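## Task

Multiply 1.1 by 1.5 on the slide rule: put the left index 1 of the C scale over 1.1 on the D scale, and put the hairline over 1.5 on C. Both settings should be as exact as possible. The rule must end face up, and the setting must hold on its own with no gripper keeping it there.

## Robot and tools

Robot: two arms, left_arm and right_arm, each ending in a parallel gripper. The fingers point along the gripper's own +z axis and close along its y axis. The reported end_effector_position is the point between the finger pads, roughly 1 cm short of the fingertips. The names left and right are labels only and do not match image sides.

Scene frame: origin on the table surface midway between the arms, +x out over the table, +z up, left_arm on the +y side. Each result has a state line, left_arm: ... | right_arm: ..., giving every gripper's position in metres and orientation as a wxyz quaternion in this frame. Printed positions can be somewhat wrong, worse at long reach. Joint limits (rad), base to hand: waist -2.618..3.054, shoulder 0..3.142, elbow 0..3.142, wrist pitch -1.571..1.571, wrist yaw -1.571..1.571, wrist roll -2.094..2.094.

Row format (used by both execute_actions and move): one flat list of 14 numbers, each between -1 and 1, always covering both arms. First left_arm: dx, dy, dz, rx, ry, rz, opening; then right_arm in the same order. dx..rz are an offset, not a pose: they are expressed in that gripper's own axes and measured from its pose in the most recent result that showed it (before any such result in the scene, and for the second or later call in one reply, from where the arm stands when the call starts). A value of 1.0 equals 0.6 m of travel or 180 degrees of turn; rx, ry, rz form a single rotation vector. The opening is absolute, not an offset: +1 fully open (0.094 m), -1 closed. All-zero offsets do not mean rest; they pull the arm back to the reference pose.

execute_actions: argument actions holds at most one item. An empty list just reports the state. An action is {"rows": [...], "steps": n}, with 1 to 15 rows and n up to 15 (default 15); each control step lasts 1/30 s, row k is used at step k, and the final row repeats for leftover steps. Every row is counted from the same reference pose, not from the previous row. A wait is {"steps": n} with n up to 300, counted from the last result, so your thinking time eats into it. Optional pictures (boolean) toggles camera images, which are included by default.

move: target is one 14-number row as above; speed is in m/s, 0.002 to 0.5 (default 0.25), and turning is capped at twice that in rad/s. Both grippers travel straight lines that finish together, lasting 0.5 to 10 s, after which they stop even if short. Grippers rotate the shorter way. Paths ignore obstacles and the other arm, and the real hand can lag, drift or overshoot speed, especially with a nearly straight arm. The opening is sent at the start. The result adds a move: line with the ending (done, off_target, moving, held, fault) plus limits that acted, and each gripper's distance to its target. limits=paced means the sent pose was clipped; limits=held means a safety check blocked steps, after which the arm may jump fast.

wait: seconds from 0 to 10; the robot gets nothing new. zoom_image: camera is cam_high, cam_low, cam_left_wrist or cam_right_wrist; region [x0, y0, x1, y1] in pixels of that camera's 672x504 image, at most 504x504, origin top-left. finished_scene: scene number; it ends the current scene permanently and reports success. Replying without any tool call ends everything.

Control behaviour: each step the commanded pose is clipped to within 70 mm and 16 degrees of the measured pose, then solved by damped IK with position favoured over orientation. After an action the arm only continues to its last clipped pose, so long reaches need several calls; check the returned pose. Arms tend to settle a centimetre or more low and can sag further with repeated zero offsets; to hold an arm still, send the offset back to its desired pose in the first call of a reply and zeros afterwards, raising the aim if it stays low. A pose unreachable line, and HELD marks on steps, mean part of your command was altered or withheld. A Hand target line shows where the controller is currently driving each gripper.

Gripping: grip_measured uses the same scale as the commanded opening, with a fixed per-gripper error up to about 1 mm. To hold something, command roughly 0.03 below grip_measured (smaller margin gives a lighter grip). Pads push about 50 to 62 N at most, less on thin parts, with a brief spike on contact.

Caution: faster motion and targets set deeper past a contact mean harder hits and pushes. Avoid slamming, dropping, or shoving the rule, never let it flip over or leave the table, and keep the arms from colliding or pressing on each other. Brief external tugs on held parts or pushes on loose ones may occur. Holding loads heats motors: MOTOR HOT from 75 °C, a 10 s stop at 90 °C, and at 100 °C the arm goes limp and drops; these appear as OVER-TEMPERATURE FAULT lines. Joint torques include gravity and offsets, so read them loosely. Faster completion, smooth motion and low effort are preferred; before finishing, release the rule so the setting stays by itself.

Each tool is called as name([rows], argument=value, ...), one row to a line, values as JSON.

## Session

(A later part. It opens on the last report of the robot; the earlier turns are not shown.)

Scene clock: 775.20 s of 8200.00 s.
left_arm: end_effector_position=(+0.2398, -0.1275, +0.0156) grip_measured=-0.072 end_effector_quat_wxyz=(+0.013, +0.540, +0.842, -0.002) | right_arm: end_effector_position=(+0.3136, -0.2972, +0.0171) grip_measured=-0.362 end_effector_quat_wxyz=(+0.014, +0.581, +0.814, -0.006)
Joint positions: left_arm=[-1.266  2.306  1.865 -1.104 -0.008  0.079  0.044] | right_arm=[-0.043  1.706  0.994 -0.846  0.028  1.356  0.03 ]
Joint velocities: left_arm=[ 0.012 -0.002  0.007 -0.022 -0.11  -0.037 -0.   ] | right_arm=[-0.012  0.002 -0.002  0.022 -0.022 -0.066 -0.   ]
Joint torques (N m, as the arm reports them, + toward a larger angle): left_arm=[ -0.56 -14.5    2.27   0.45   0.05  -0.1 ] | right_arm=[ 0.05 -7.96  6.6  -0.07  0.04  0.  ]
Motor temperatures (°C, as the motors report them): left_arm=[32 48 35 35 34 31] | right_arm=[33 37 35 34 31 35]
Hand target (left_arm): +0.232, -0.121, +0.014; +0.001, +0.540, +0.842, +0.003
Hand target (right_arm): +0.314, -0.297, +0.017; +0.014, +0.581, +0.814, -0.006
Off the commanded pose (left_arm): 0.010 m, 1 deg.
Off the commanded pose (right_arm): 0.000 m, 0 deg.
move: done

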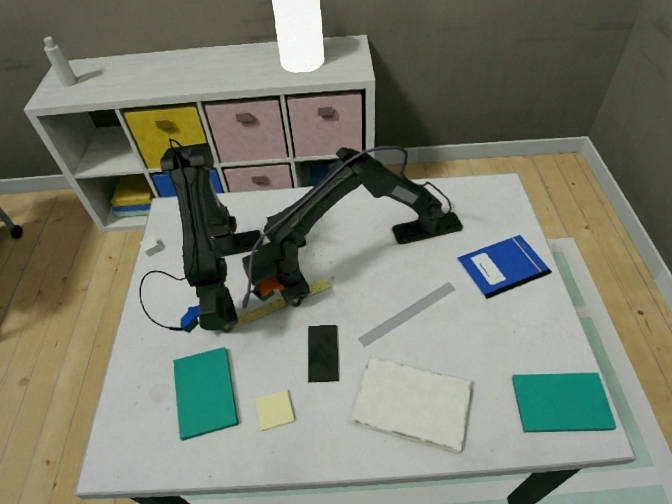

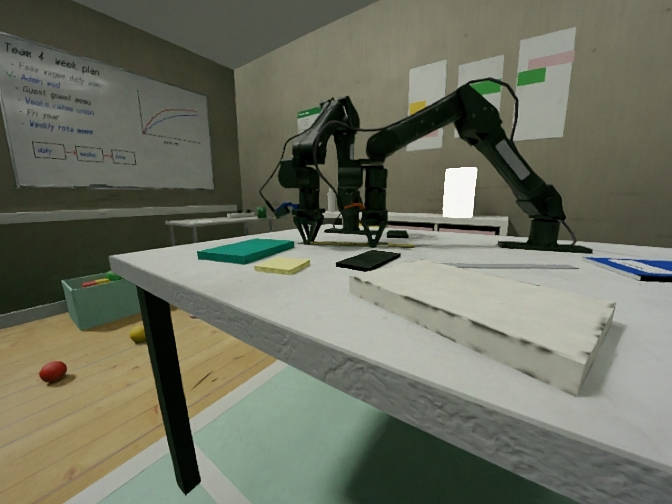

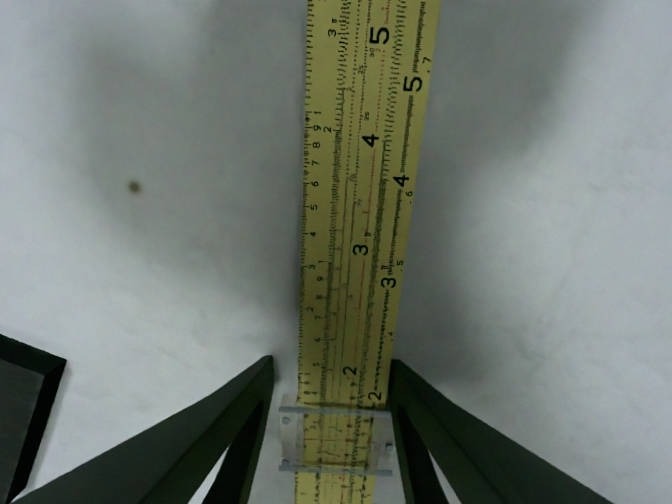

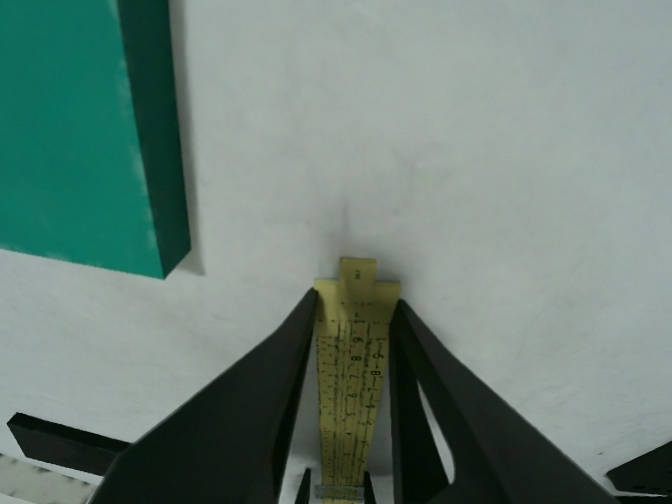

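move(target=[0.024,-0.014,0.002,0,0.008,0,-0.07,0,0,0,0,0,0,-0.385], speed=0.008)

zoom_image(camera="cam_left_wrist", region=[280,380,400,504])

Scene clock: 780.57 s of 8200.00 s.
left_arm: end_effector_position=(+0.2378, -0.1248, +0.0154) grip_measured=-0.072 end_effector_quat_wxyz=(+0.018, +0.536, +0.844, -0.002) | right_arm: end_effector_position=(+0.3135, -0.2965, +0.0171) grip_measured=-0.362 end_effector_quat_wxyz=(+0.013, +0.581, +0.814, -0.005)
Joint positions: left_arm=[-1.269  2.283  1.824 -1.078 -0.013  0.067  0.044] | right_arm=[-0.043  1.706  0.994 -0.846  0.024  1.356  0.03 ]
Joint velocities: left_arm=[ 0.002  0.002  0.002 -0.022  0.037  0.022  0.   ] | right_arm=[-0.002 -0.012 -0.017  0.022  0.037  0.022 -0.   ]
Joint torques (N m, as the arm reports them, + toward a larger angle): left_arm=[ -1.32 -14.38   2.25   0.38   0.04  -0.09] | right_arm=[ 0.04 -8.1   6.49  0.    0.02 -0.01]
Motor temperatures (°C, as the motors report them): left_arm=[32 48 35 35 34 31] | right_arm=[33 37 35 34 31 35]
Hand target (left_arm): +0.226, -0.118, +0.014; +0.002, +0.540, +0.842, +0.004
Hand target (right_arm): +0.314, -0.297, +0.017; +0.014, +0.581, +0.814, -0.006
Off the commanded pose (left_arm): 0.014 m, 2 deg.
Off the commanded pose (right_arm): 0.001 m, 0 deg.
After step 90, 0.07 s passed at rest.
move: off_target (left_arm)

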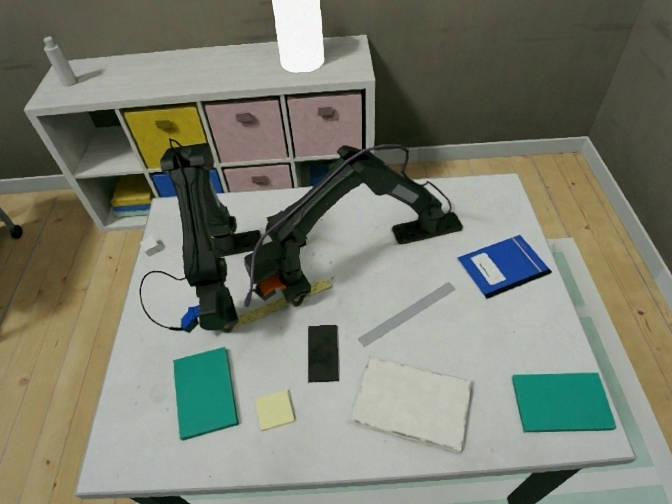

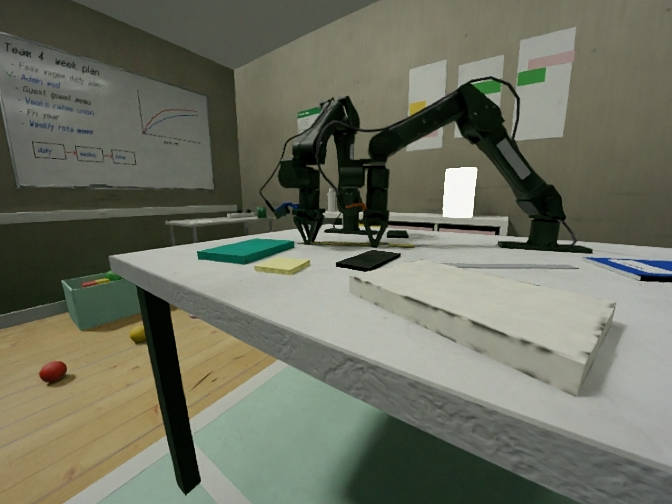

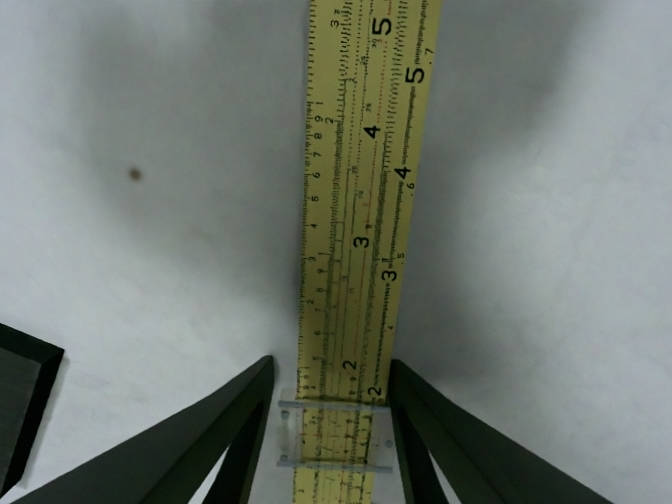

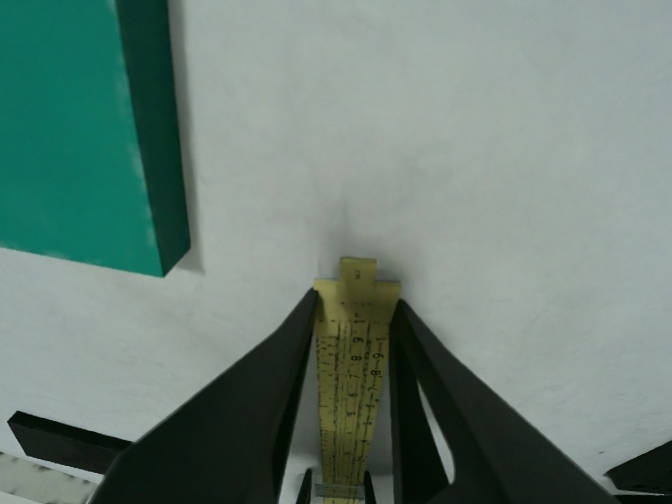

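Region (280, 380, 400, 504) of cam_left_wrist's 672x504 image, scaled by 4.065, with more detail than that image has; it fills the left 488 columns of this view, and the rest is white.

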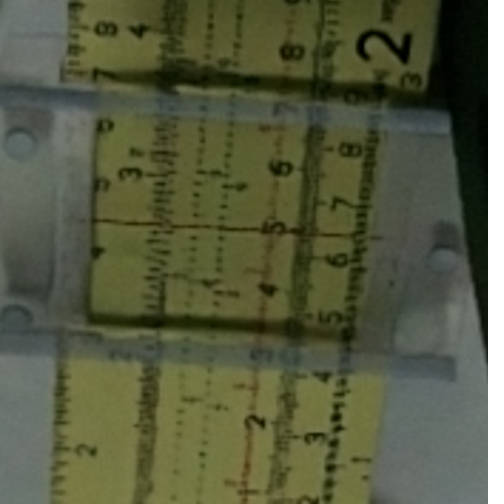

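execute_actions(actions=[])

zoom_image(camera="cam_left_wrist", region=[280,380,400,504])

Scene clock: 790.80 s of 8200.00 s.
left_arm: end_effector_position=(+0.2378, -0.1248, +0.0154) grip_measured=-0.072 end_effector_quat_wxyz=(+0.018, +0.536, +0.844, -0.002) | right_arm: end_effector_position=(+0.3135, -0.2965, +0.0171) grip_measured=-0.362 end_effector_quat_wxyz=(+0.013, +0.581, +0.814, -0.005)
Joint positions: left_arm=[-1.269  2.283  1.824 -1.078 -0.013  0.067  0.044] | right_arm=[-0.043  1.706  0.994 -0.846  0.024  1.356  0.03 ]
Joint velocities: left_arm=[ 0.002 -0.012 -0.002 -0.007  0.022 -0.007  0.001] | right_arm=[-0.007 -0.007 -0.017 -0.037  0.022 -0.022 -0.   ]
Joint torques (N m, as the arm reports them, + toward a larger angle): left_arm=[ -1.4  -14.36   2.07   0.4    0.07  -0.11] | right_arm=[ 0.07 -8.09  6.69 -0.09  0.04  0.02]
Motor temperatures (°C, as the motors report them): left_arm=[32 49 35 35 34 31] | right_arm=[33 37 35 34 31 35]
Hand target (left_arm): +0.226, -0.118, +0.014; +0.002, +0.540, +0.842, +0.004
Hand target (right_arm): +0.314, -0.297, +0.017; +0.014, +0.581, +0.814, -0.006
Off the commanded pose (left_arm): 0.014 m, 2 deg.
Off the commanded pose (right_arm): 0.001 m, 0 deg.
Steps of this call (steps 1 to 90: nothing new was sent; then 7.23 s passed at rest). Readings (end_effector_position):
1: left_arm (+0.2378, -0.1248, +0.0154) | right_arm (+0.3135, -0.2965, +0.0171)
2: left_arm (+0.2378, -0.1248, +0.0154) | right_arm (+0.3135, -0.2965, +0.0171)
4: left_arm (+0.2378, -0.1248, +0.0154) | right_arm (+0.3135, -0.2965, +0.0171)
8: left_arm (+0.2378, -0.1248, +0.0154) | right_arm (+0.3135, -0.2965, +0.0171)
90: the state above

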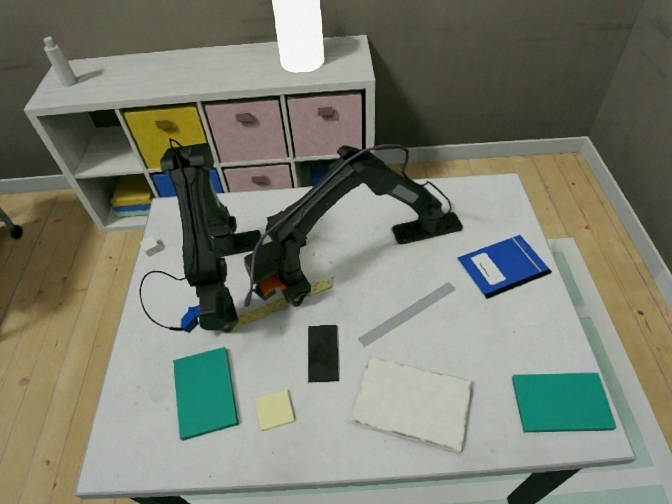

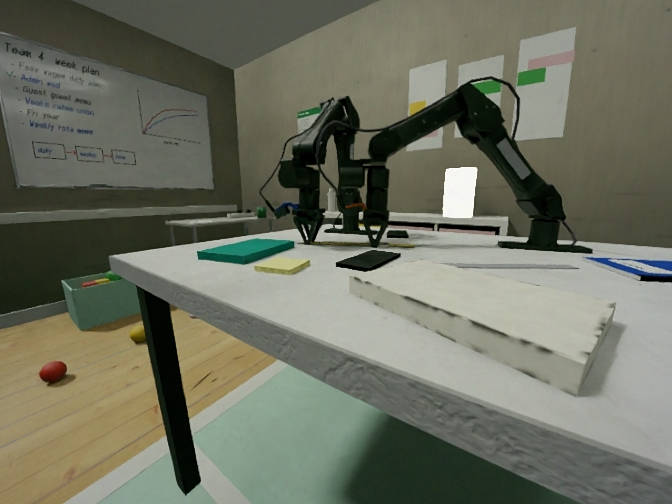

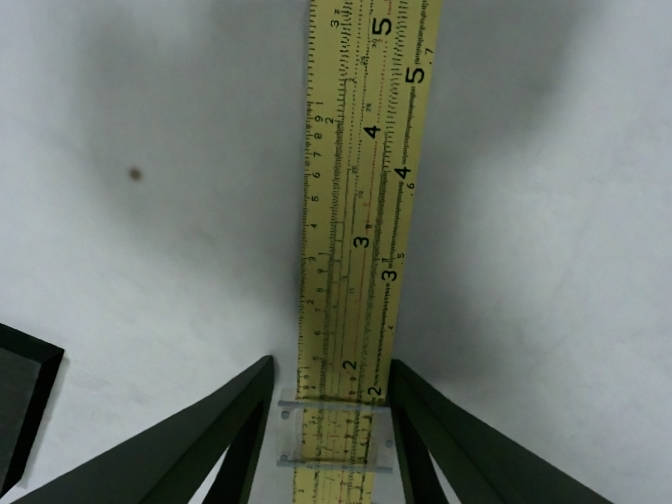

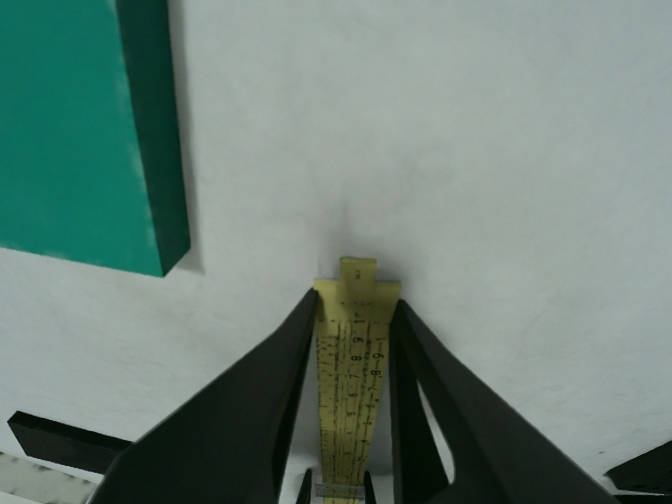

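Region (280, 380, 400, 504) of cam_left_wrist's 672x504 image, scaled by 4.065, with more detail than that image has; it fills the left 488 columns of this view, and the rest is white.

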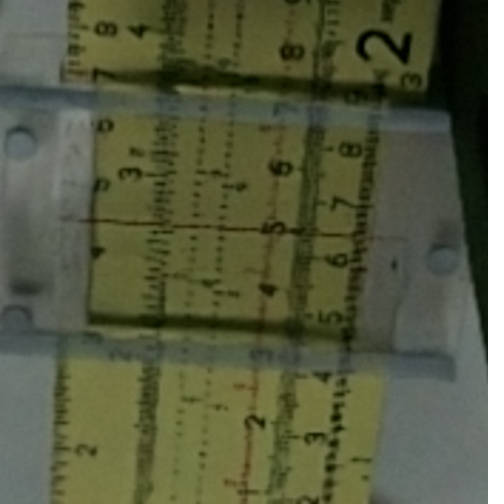

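move(target=[0.026,-0.006,0.001,0,0,0,-0.07,0,0,0,0,0,0,-0.385], speed=0.008)

zoom_image(camera="cam_left_wrist", region=[280,380,400,504])

Scene clock: 798.07 s of 8200.00 s.
left_arm: end_effector_position=(+0.2370, -0.1232, +0.0156) grip_measured=-0.072 end_effector_quat_wxyz=(+0.037, +0.534, +0.844, -0.012) | right_arm: end_effector_position=(+0.3134, -0.2956, +0.0171) grip_measured=-0.362 end_effector_quat_wxyz=(+0.011, +0.581, +0.814, -0.003)
Joint positions: left_arm=[-1.269  2.233  1.738 -1.    -0.013  0.063  0.044] | right_arm=[-0.043  1.706  0.994 -0.846  0.019  1.356  0.03 ]
Joint velocities: left_arm=[ 0.012 -0.002 -0.017  0.007 -0.037 -0.022 -0.   ] | right_arm=[ 0.012 -0.017 -0.007 -0.051 -0.007 -0.007  0.001]
Joint torques (N m, as the arm reports them, + toward a larger angle): left_arm=[ -0.6  -14.21   2.17   0.41   0.02  -0.07] | right_arm=[ 0.14 -8.06  6.74 -0.12  0.05 -0.03]
Motor temperatures (°C, as the motors report them): left_arm=[32 49 35 35 34 31] | right_arm=[33 37 35 34 31 35]
Hand target (left_arm): +0.228, -0.113, +0.014; +0.018, +0.536, +0.844, -0.002
Hand target (right_arm): +0.314, -0.297, +0.017; +0.013, +0.581, +0.814, -0.005
Off the commanded pose (left_arm): 0.014 m, 2 deg.
Off the commanded pose (right_arm): 0.001 m, 0 deg.
After step 90, 2.03 s passed at rest.
move: off_target (left_arm)

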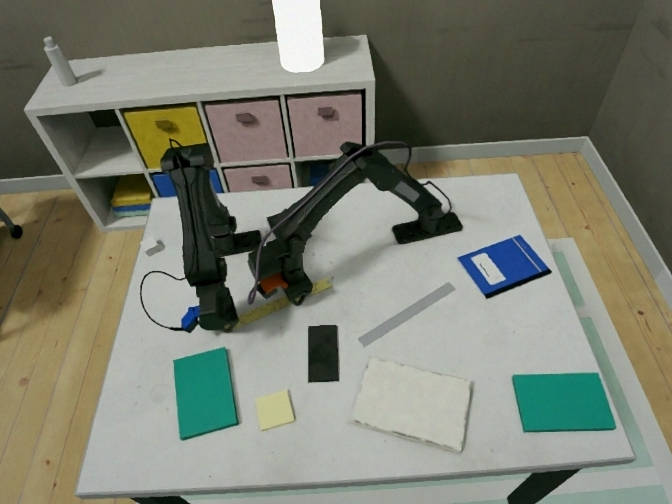

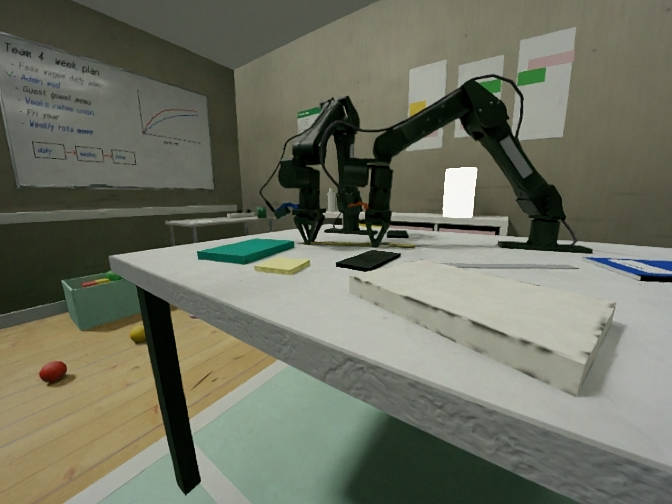

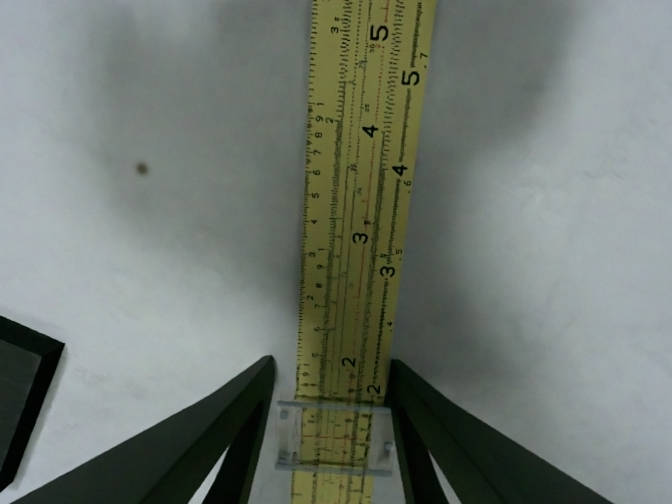

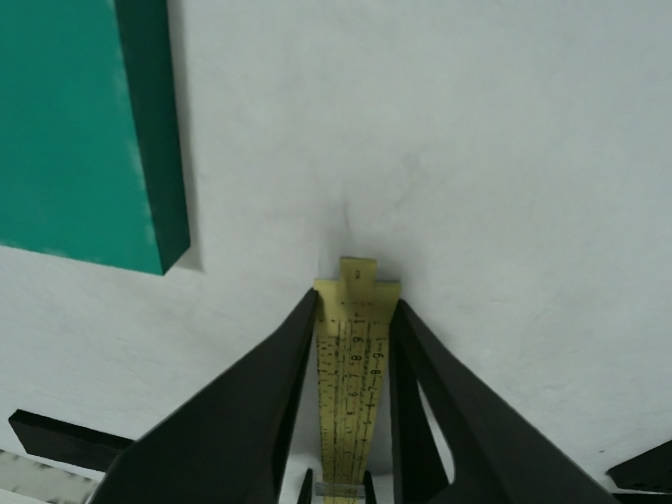

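Region (280, 380, 400, 504) of cam_left_wrist's 672x504 image, scaled by 4.065, with more detail than that image has; it fills the left 488 columns of this view, and the rest is white.

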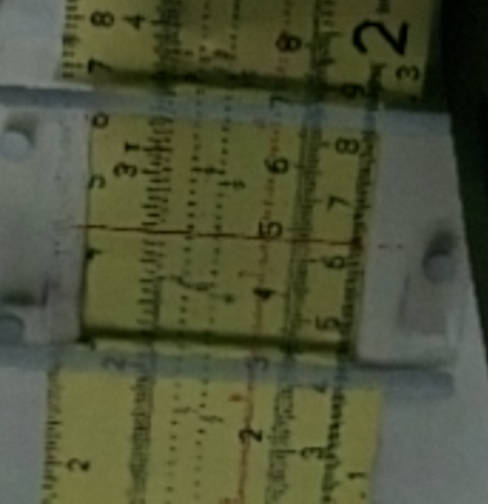

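move(target=[-0.015,0,-0.01,0,0,0,-0.07,0,0,0,0,0,0,-0.385], speed=0.03)

move(target=[0,0,-0.05,0,-0.02,0,0.3,0,0,0,0,0,0,-0.385], speed=0.08)

move(target=[0.175,-0.01,0,0,0,0,0.3,0,0,0,0,0,0,-0.385], speed=0.1)

Scene clock: 806.10 s of 8200.00 s.
left_arm: end_effector_position=(+0.2385, -0.1259, +0.0164) grip_measured=-0.072 end_effector_quat_wxyz=(+0.030, +0.534, +0.845, -0.009) | right_arm: end_effector_position=(+0.3134, -0.2955, +0.0171) grip_measured=-0.362 end_effector_quat_wxyz=(+0.011, +0.581, +0.814, -0.003)
Joint positions: left_arm=[-1.269  2.259  1.786 -1.036 -0.013  0.063  0.044] | right_arm=[-0.043  1.706  0.994 -0.846  0.019  1.356  0.03 ]
Joint velocities: left_arm=[-0.017  0.007 -0.002 -0.037 -0.037  0.007  0.001] | right_arm=[-0.007 -0.002  0.002 -0.022 -0.007 -0.037 -0.001]
Joint torques (N m, as the arm reports them, + toward a larger angle): left_arm=[ -0.05 -13.27   5.82   0.63  -0.01  -0.03] | right_arm=[-0.07 -7.84  6.69 -0.06  0.03 -0.03]
Motor temperatures (°C, as the motors report them): left_arm=[32 49 35 35 34 31] | right_arm=[33 37 35 34 31 35]
Hand target (left_arm): +0.241, -0.131, +0.022; +0.037, +0.534, +0.844, -0.012
Hand target (right_arm): +0.313, -0.296, +0.017; +0.011, +0.581, +0.814, -0.003
Off the commanded pose (left_arm): 0.008 m, 1 deg.
Off the commanded pose (right_arm): 0.000 m, 0 deg.
After step 90, 4.33 s passed at rest.
move: done

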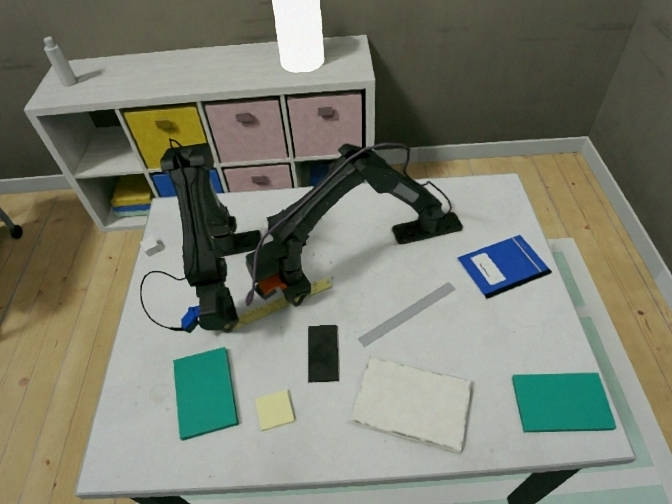

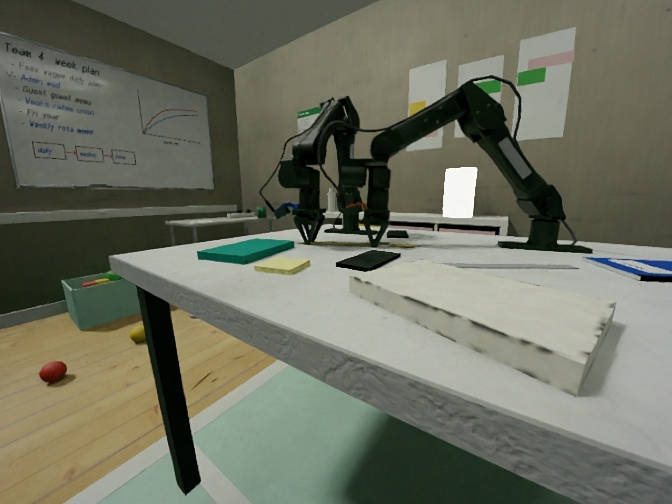

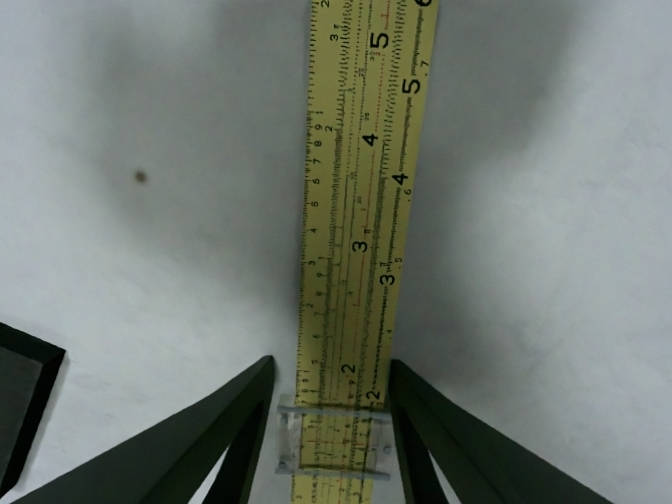

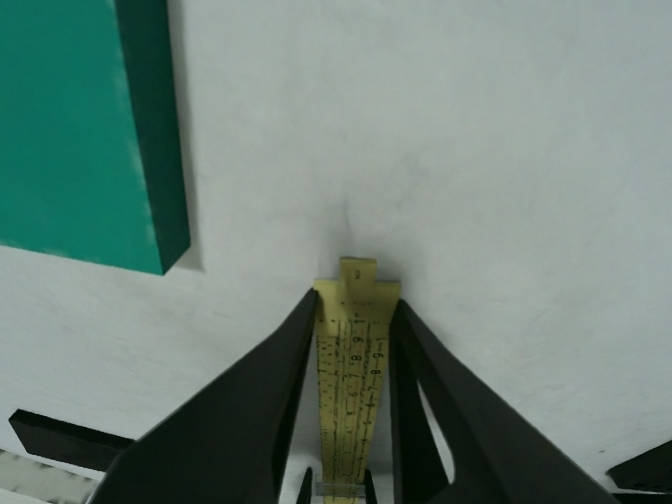

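Scene clock: 806.93 s of 8200.00 s.
left_arm: end_effector_position=(+0.2360, -0.1213, +0.0347) grip_measured=+0.298 end_effector_quat_wxyz=(+0.044, +0.534, +0.844, -0.016) | right_arm: end_effector_position=(+0.3134, -0.2955, +0.0171) grip_measured=-0.362 end_effector_quat_wxyz=(+0.011, +0.581, +0.814, -0.003)
Joint positions: left_arm=[-1.269  2.191  1.746 -1.033 -0.013  0.063  0.061] | right_arm=[-0.043  1.706  0.994 -0.846  0.019  1.356  0.03 ]
Joint velocities: left_arm=[-0.007  0.007  0.007 -0.081 -0.022 -0.022  0.   ] | right_arm=[-0.007  0.002  0.007 -0.037 -0.022 -0.066  0.   ]
Joint torques (N m, as the arm reports them, + toward a larger angle): left_arm=[  0.23 -15.26   3.74   0.78   0.03   0.01] | right_arm=[ 0.04 -7.99  6.67 -0.05  0.03  0.01]
Motor temperatures (°C, as the motors report them): left_arm=[32 49 35 35 34 31] | right_arm=[33 37 35 34 31 35]
Hand target (left_arm): +0.237, -0.124, +0.046; +0.057, +0.533, +0.844, -0.025
Hand target (right_arm): +0.313, -0.295, +0.017; +0.011, +0.581, +0.814, -0.003
Off the commanded pose (left_arm): 0.012 m, 2 deg.
Off the commanded pose (right_arm): 0.000 m, 0 deg.
move: off_target (left_arm)

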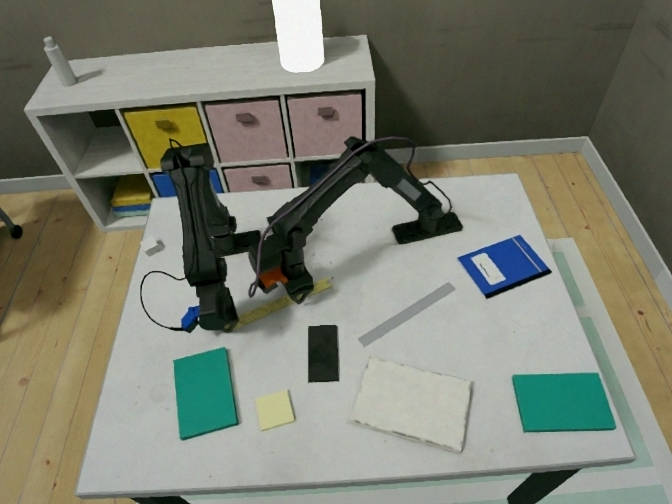

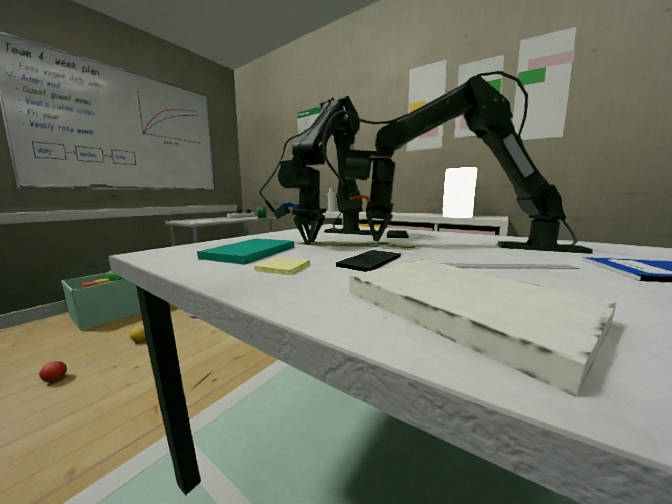

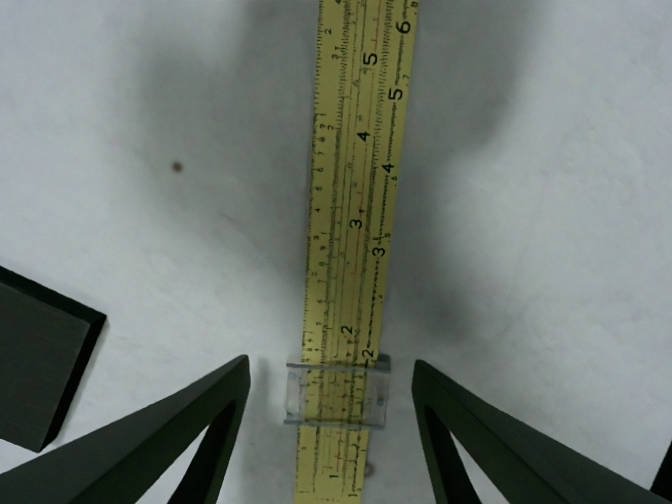

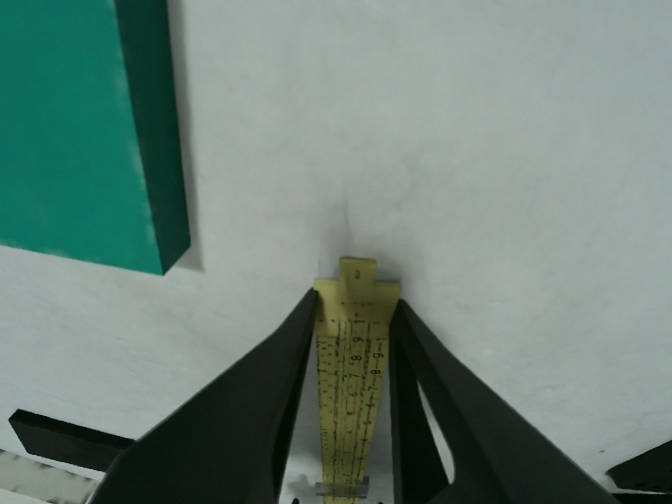

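Scene clock: 808.53 s of 8200.00 s.
left_arm: end_effector_position=(+0.1830, -0.0256, +0.0151) grip_measured=+0.298 end_effector_quat_wxyz=(+0.026, +0.534, +0.845, -0.007) | right_arm: end_effector_position=(+0.3134, -0.2955, +0.0171) grip_measured=-0.362 end_effector_quat_wxyz=(+0.011, +0.581, +0.814, -0.003)
Joint positions: left_arm=[-1.269  1.853  1.166 -0.832 -0.013  0.063  0.061] | right_arm=[-0.043  1.706  0.994 -0.846  0.019  1.356  0.03 ]
Joint velocities: left_arm=[-0.042  0.007  0.002  0.037 -0.051 -0.007  0.001] | right_arm=[ 0.007  0.012  0.007  0.037 -0.051 -0.037  0.   ]
Joint torques (N m, as the arm reports them, + toward a larger angle): left_arm=[ -0.3  -11.99   3.3    0.8   -0.01  -0.05] | right_arm=[ 0.15 -8.18  6.68 -0.02 -0.01  0.03]
Motor temperatures (°C, as the motors report them): left_arm=[32 49 35 35 34 31] | right_arm=[33 37 35 34 31 35]
Hand target (left_arm): +0.184, -0.030, +0.024; +0.043, +0.534, +0.844, -0.016
Hand target (right_arm): +0.313, -0.295, +0.017; +0.011, +0.581, +0.814, -0.003
Off the commanded pose (left_arm): 0.011 m, 2 deg.
Off the commanded pose (right_arm): 0.000 m, 0 deg.
move: off_target (left_arm)

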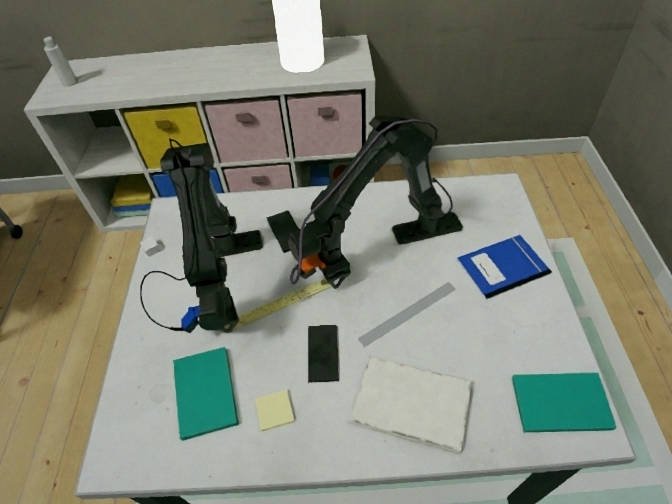

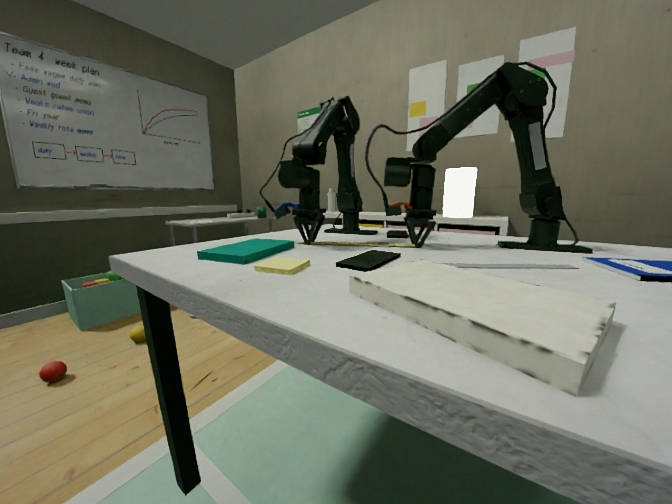

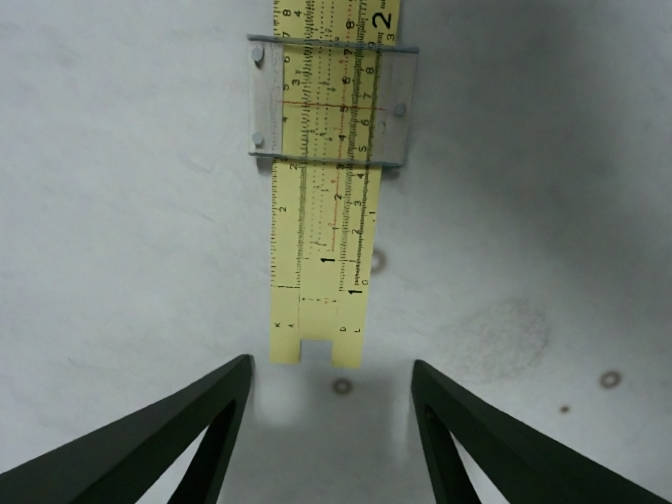

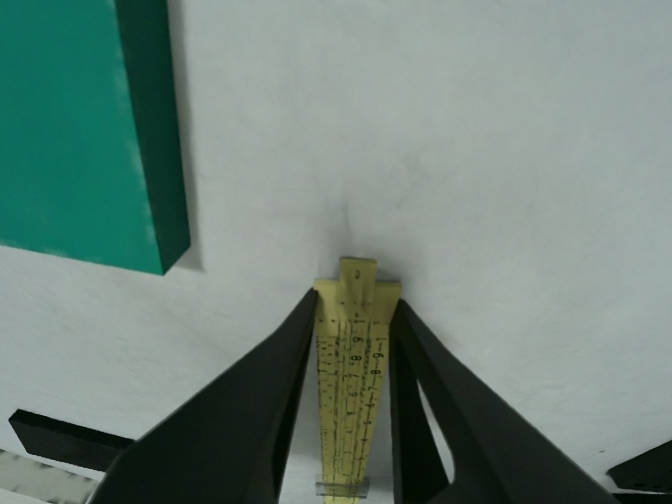

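zoom_image(camera="cam_left_wrist", region=[300,60,400,150])

zoom_image(camera="cam_left_wrist", region=[300,220,400,310])

Region (300, 60, 400, 150) of cam_left_wrist's 672x504 image, scaled by 5.040, with more detail than that image has; it fills the top 454 rows of this view, and the rest is white.

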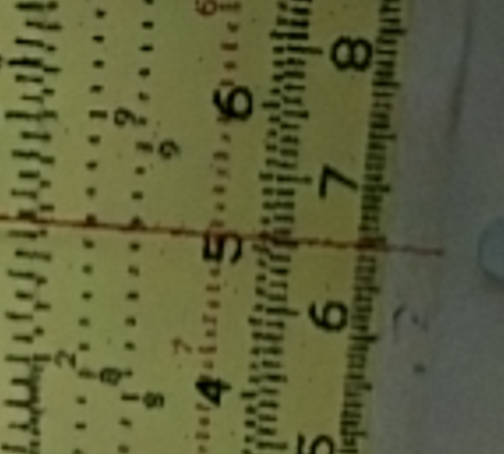

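Region (300, 220, 400, 310) of cam_left_wrist's 672x504 image, scaled by 5.040, with more detail than that image has; it fills the top 454 rows of this view, and the rest is white.

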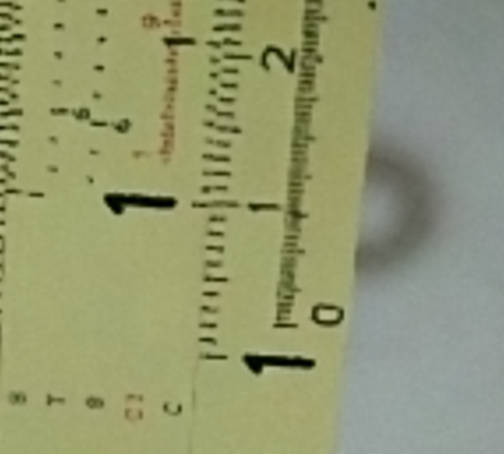

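move(target=[0,0,-0.02,0,0.03,0,0.3,0,0,0,0,0,0,-0.385], speed=0.03)

Scene clock: 819.40 s of 8200.00 s.
left_arm: end_effector_position=(+0.1799, -0.0201, +0.0220) grip_measured=+0.298 end_effector_quat_wxyz=(-0.020, +0.535, +0.845, +0.019) | right_arm: end_effector_position=(+0.3134, -0.2955, +0.0171) grip_measured=-0.362 end_effector_quat_wxyz=(+0.011, +0.581, +0.814, -0.003)
Joint positions: left_arm=[-1.269  1.911  1.274 -0.987 -0.013  0.063  0.061] | right_arm=[-0.043  1.706  0.994 -0.846  0.019  1.356  0.03 ]
Joint velocities: left_arm=[ 0.002 -0.002  0.017 -0.022 -0.007 -0.022 -0.   ] | right_arm=[ 0.002 -0.007  0.002 -0.022 -0.007 -0.037  0.   ]
Joint torques (N m, as the arm reports them, + toward a larger angle): left_arm=[-0.14 -9.57  5.61  0.36 -0.08 -0.04] | right_arm=[ 0.05 -8.14  6.89 -0.06  0.03 -0.03]
Motor temperatures (°C, as the motors report them): left_arm=[32 48 35 35 34 31] | right_arm=[33 37 35 34 31 35]
Hand target (left_arm): +0.183, -0.025, +0.027; -0.014, +0.535, +0.845, +0.018
Hand target (right_arm): +0.313, -0.295, +0.017; +0.011, +0.581, +0.814, -0.003
Off the commanded pose (left_arm): 0.008 m, 1 deg.
Off the commanded pose (right_arm): 0.000 m, 0 deg.
After step 90, 6.03 s passed at rest.
move: done

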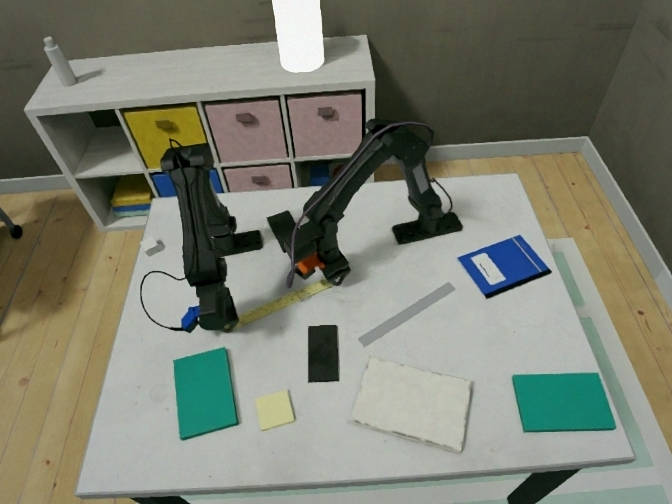

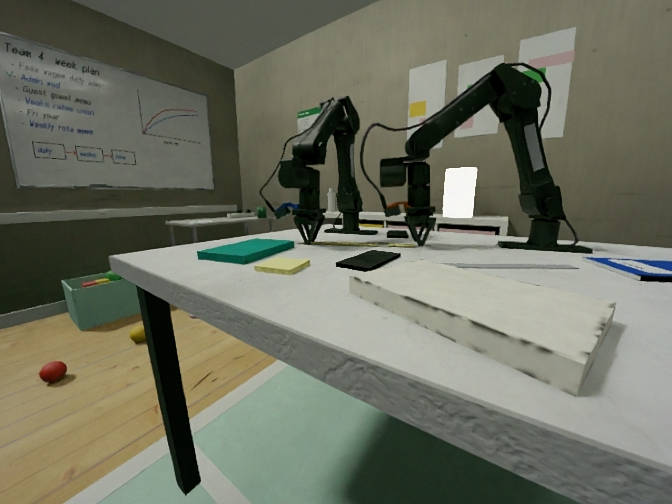

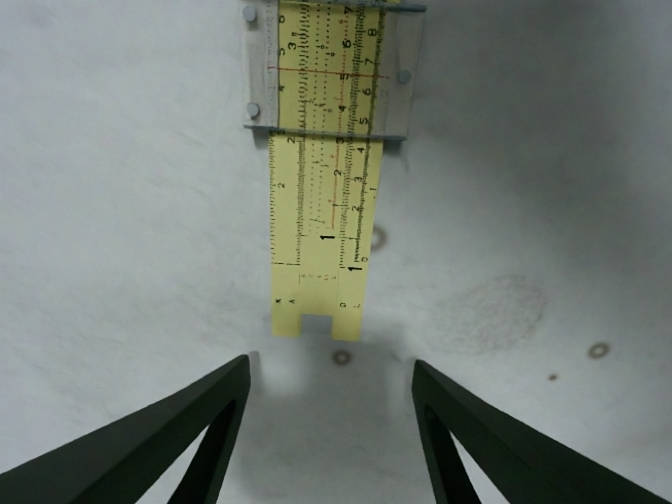

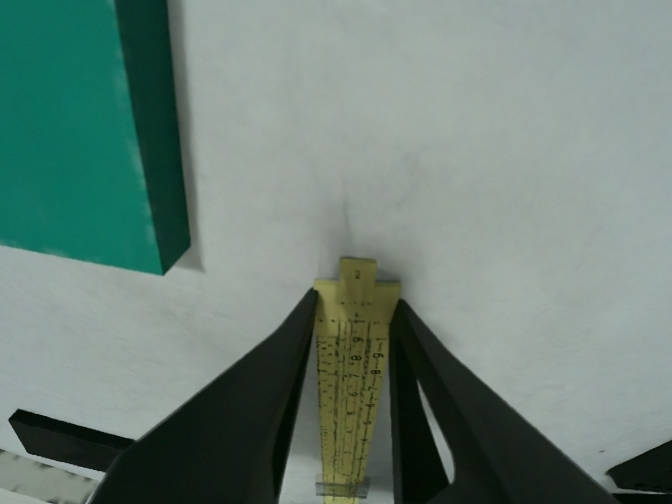

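move(target=[-0.04,-0.005,-0.012,0,-0.01,0,0.3,0,0,0,0,0,0,-0.385], speed=0.03)

zoom_image(camera="cam_left_wrist", region=[240,60,440,240])

Scene clock: 822.63 s of 8200.00 s.
left_arm: end_effector_position=(+0.1883, -0.0352, +0.0224) grip_measured=+0.298 end_effector_quat_wxyz=(-0.013, +0.533, +0.846, +0.015) | right_arm: end_effector_position=(+0.3134, -0.2955, +0.0171) grip_measured=-0.362 end_effector_quat_wxyz=(+0.011, +0.581, +0.814, -0.003)
Joint positions: left_arm=[-1.269  1.958  1.342 -0.993 -0.013  0.059  0.061] | right_arm=[-0.043  1.706  0.994 -0.846  0.019  1.356  0.03 ]
Joint velocities: left_arm=[ 0.007  0.007 -0.007 -0.007 -0.007 -0.007  0.001] | right_arm=[-0.017  0.002 -0.012 -0.007 -0.066  0.022  0.   ]
Joint torques (N m, as the arm reports them, + toward a larger angle): left_arm=[ -0.94 -10.29   5.59   0.44   0.03  -0.08] | right_arm=[ 0.03 -8.27  6.66 -0.06  0.04 -0.02]
Motor temperatures (°C, as the motors report them): left_arm=[32 47 35 35 34 31] | right_arm=[33 37 35 34 31 35]
Hand target (left_arm): +0.188, -0.043, +0.028; -0.006, +0.535, +0.845, +0.010
Hand target (right_arm): +0.313, -0.295, +0.017; +0.011, +0.581, +0.814, -0.003
Off the commanded pose (left_arm): 0.010 m, 1 deg.
Off the commanded pose (right_arm): 0.000 m, 0 deg.
move: done

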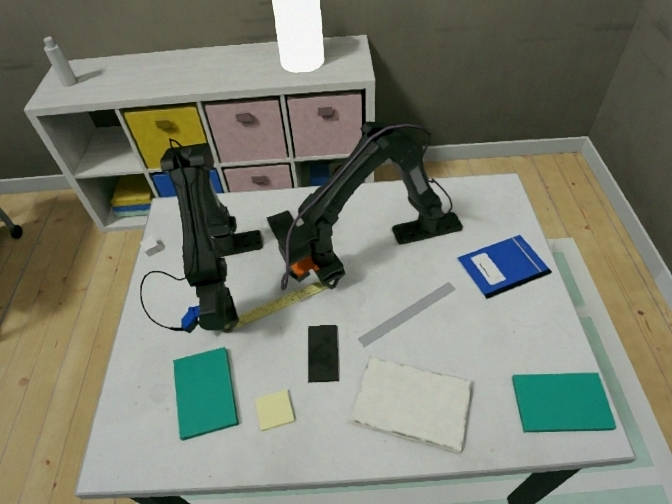

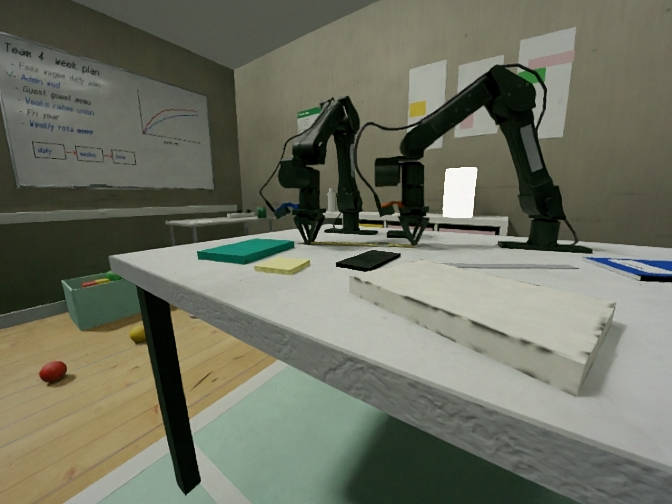

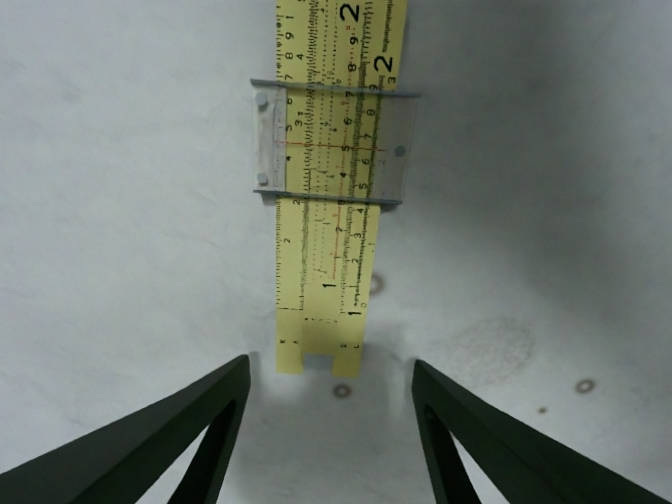

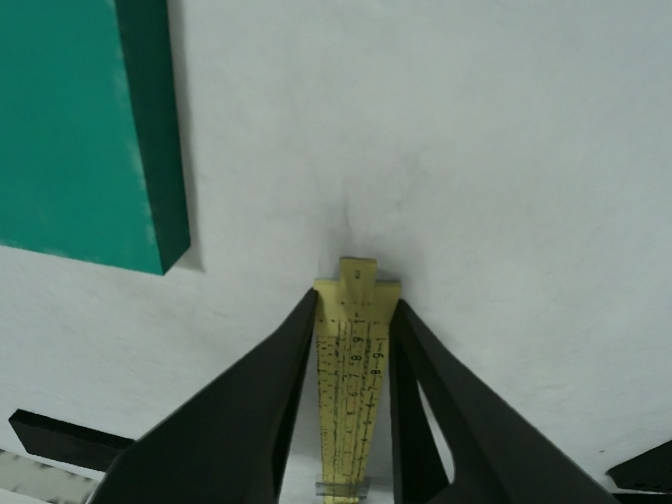

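Region (240, 60, 440, 240) of cam_left_wrist's 672x504 image, scaled by 2.520, with more detail than that image has; it fills the top 454 rows of this view, and the rest is white.

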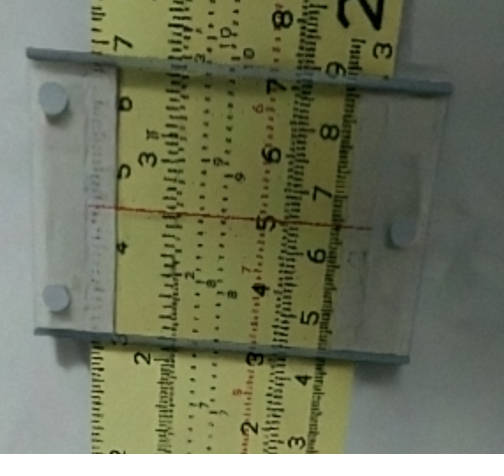

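zoom_image(camera="cam_left_wrist", region=[325,110,395,185])

Region (325, 110, 395, 185) of cam_left_wrist's 672x504 image, scaled by 6.720, with more detail than that image has; it fills the left 470 columns of this view, and the rest is white.

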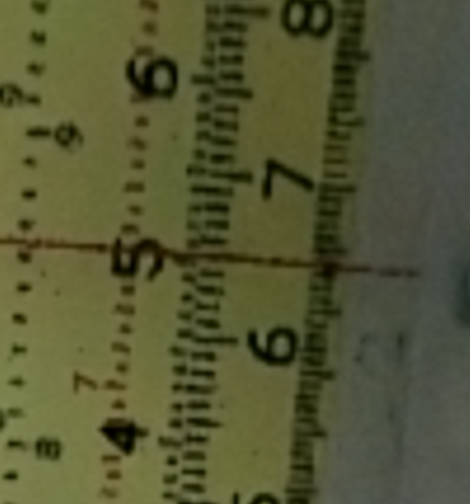

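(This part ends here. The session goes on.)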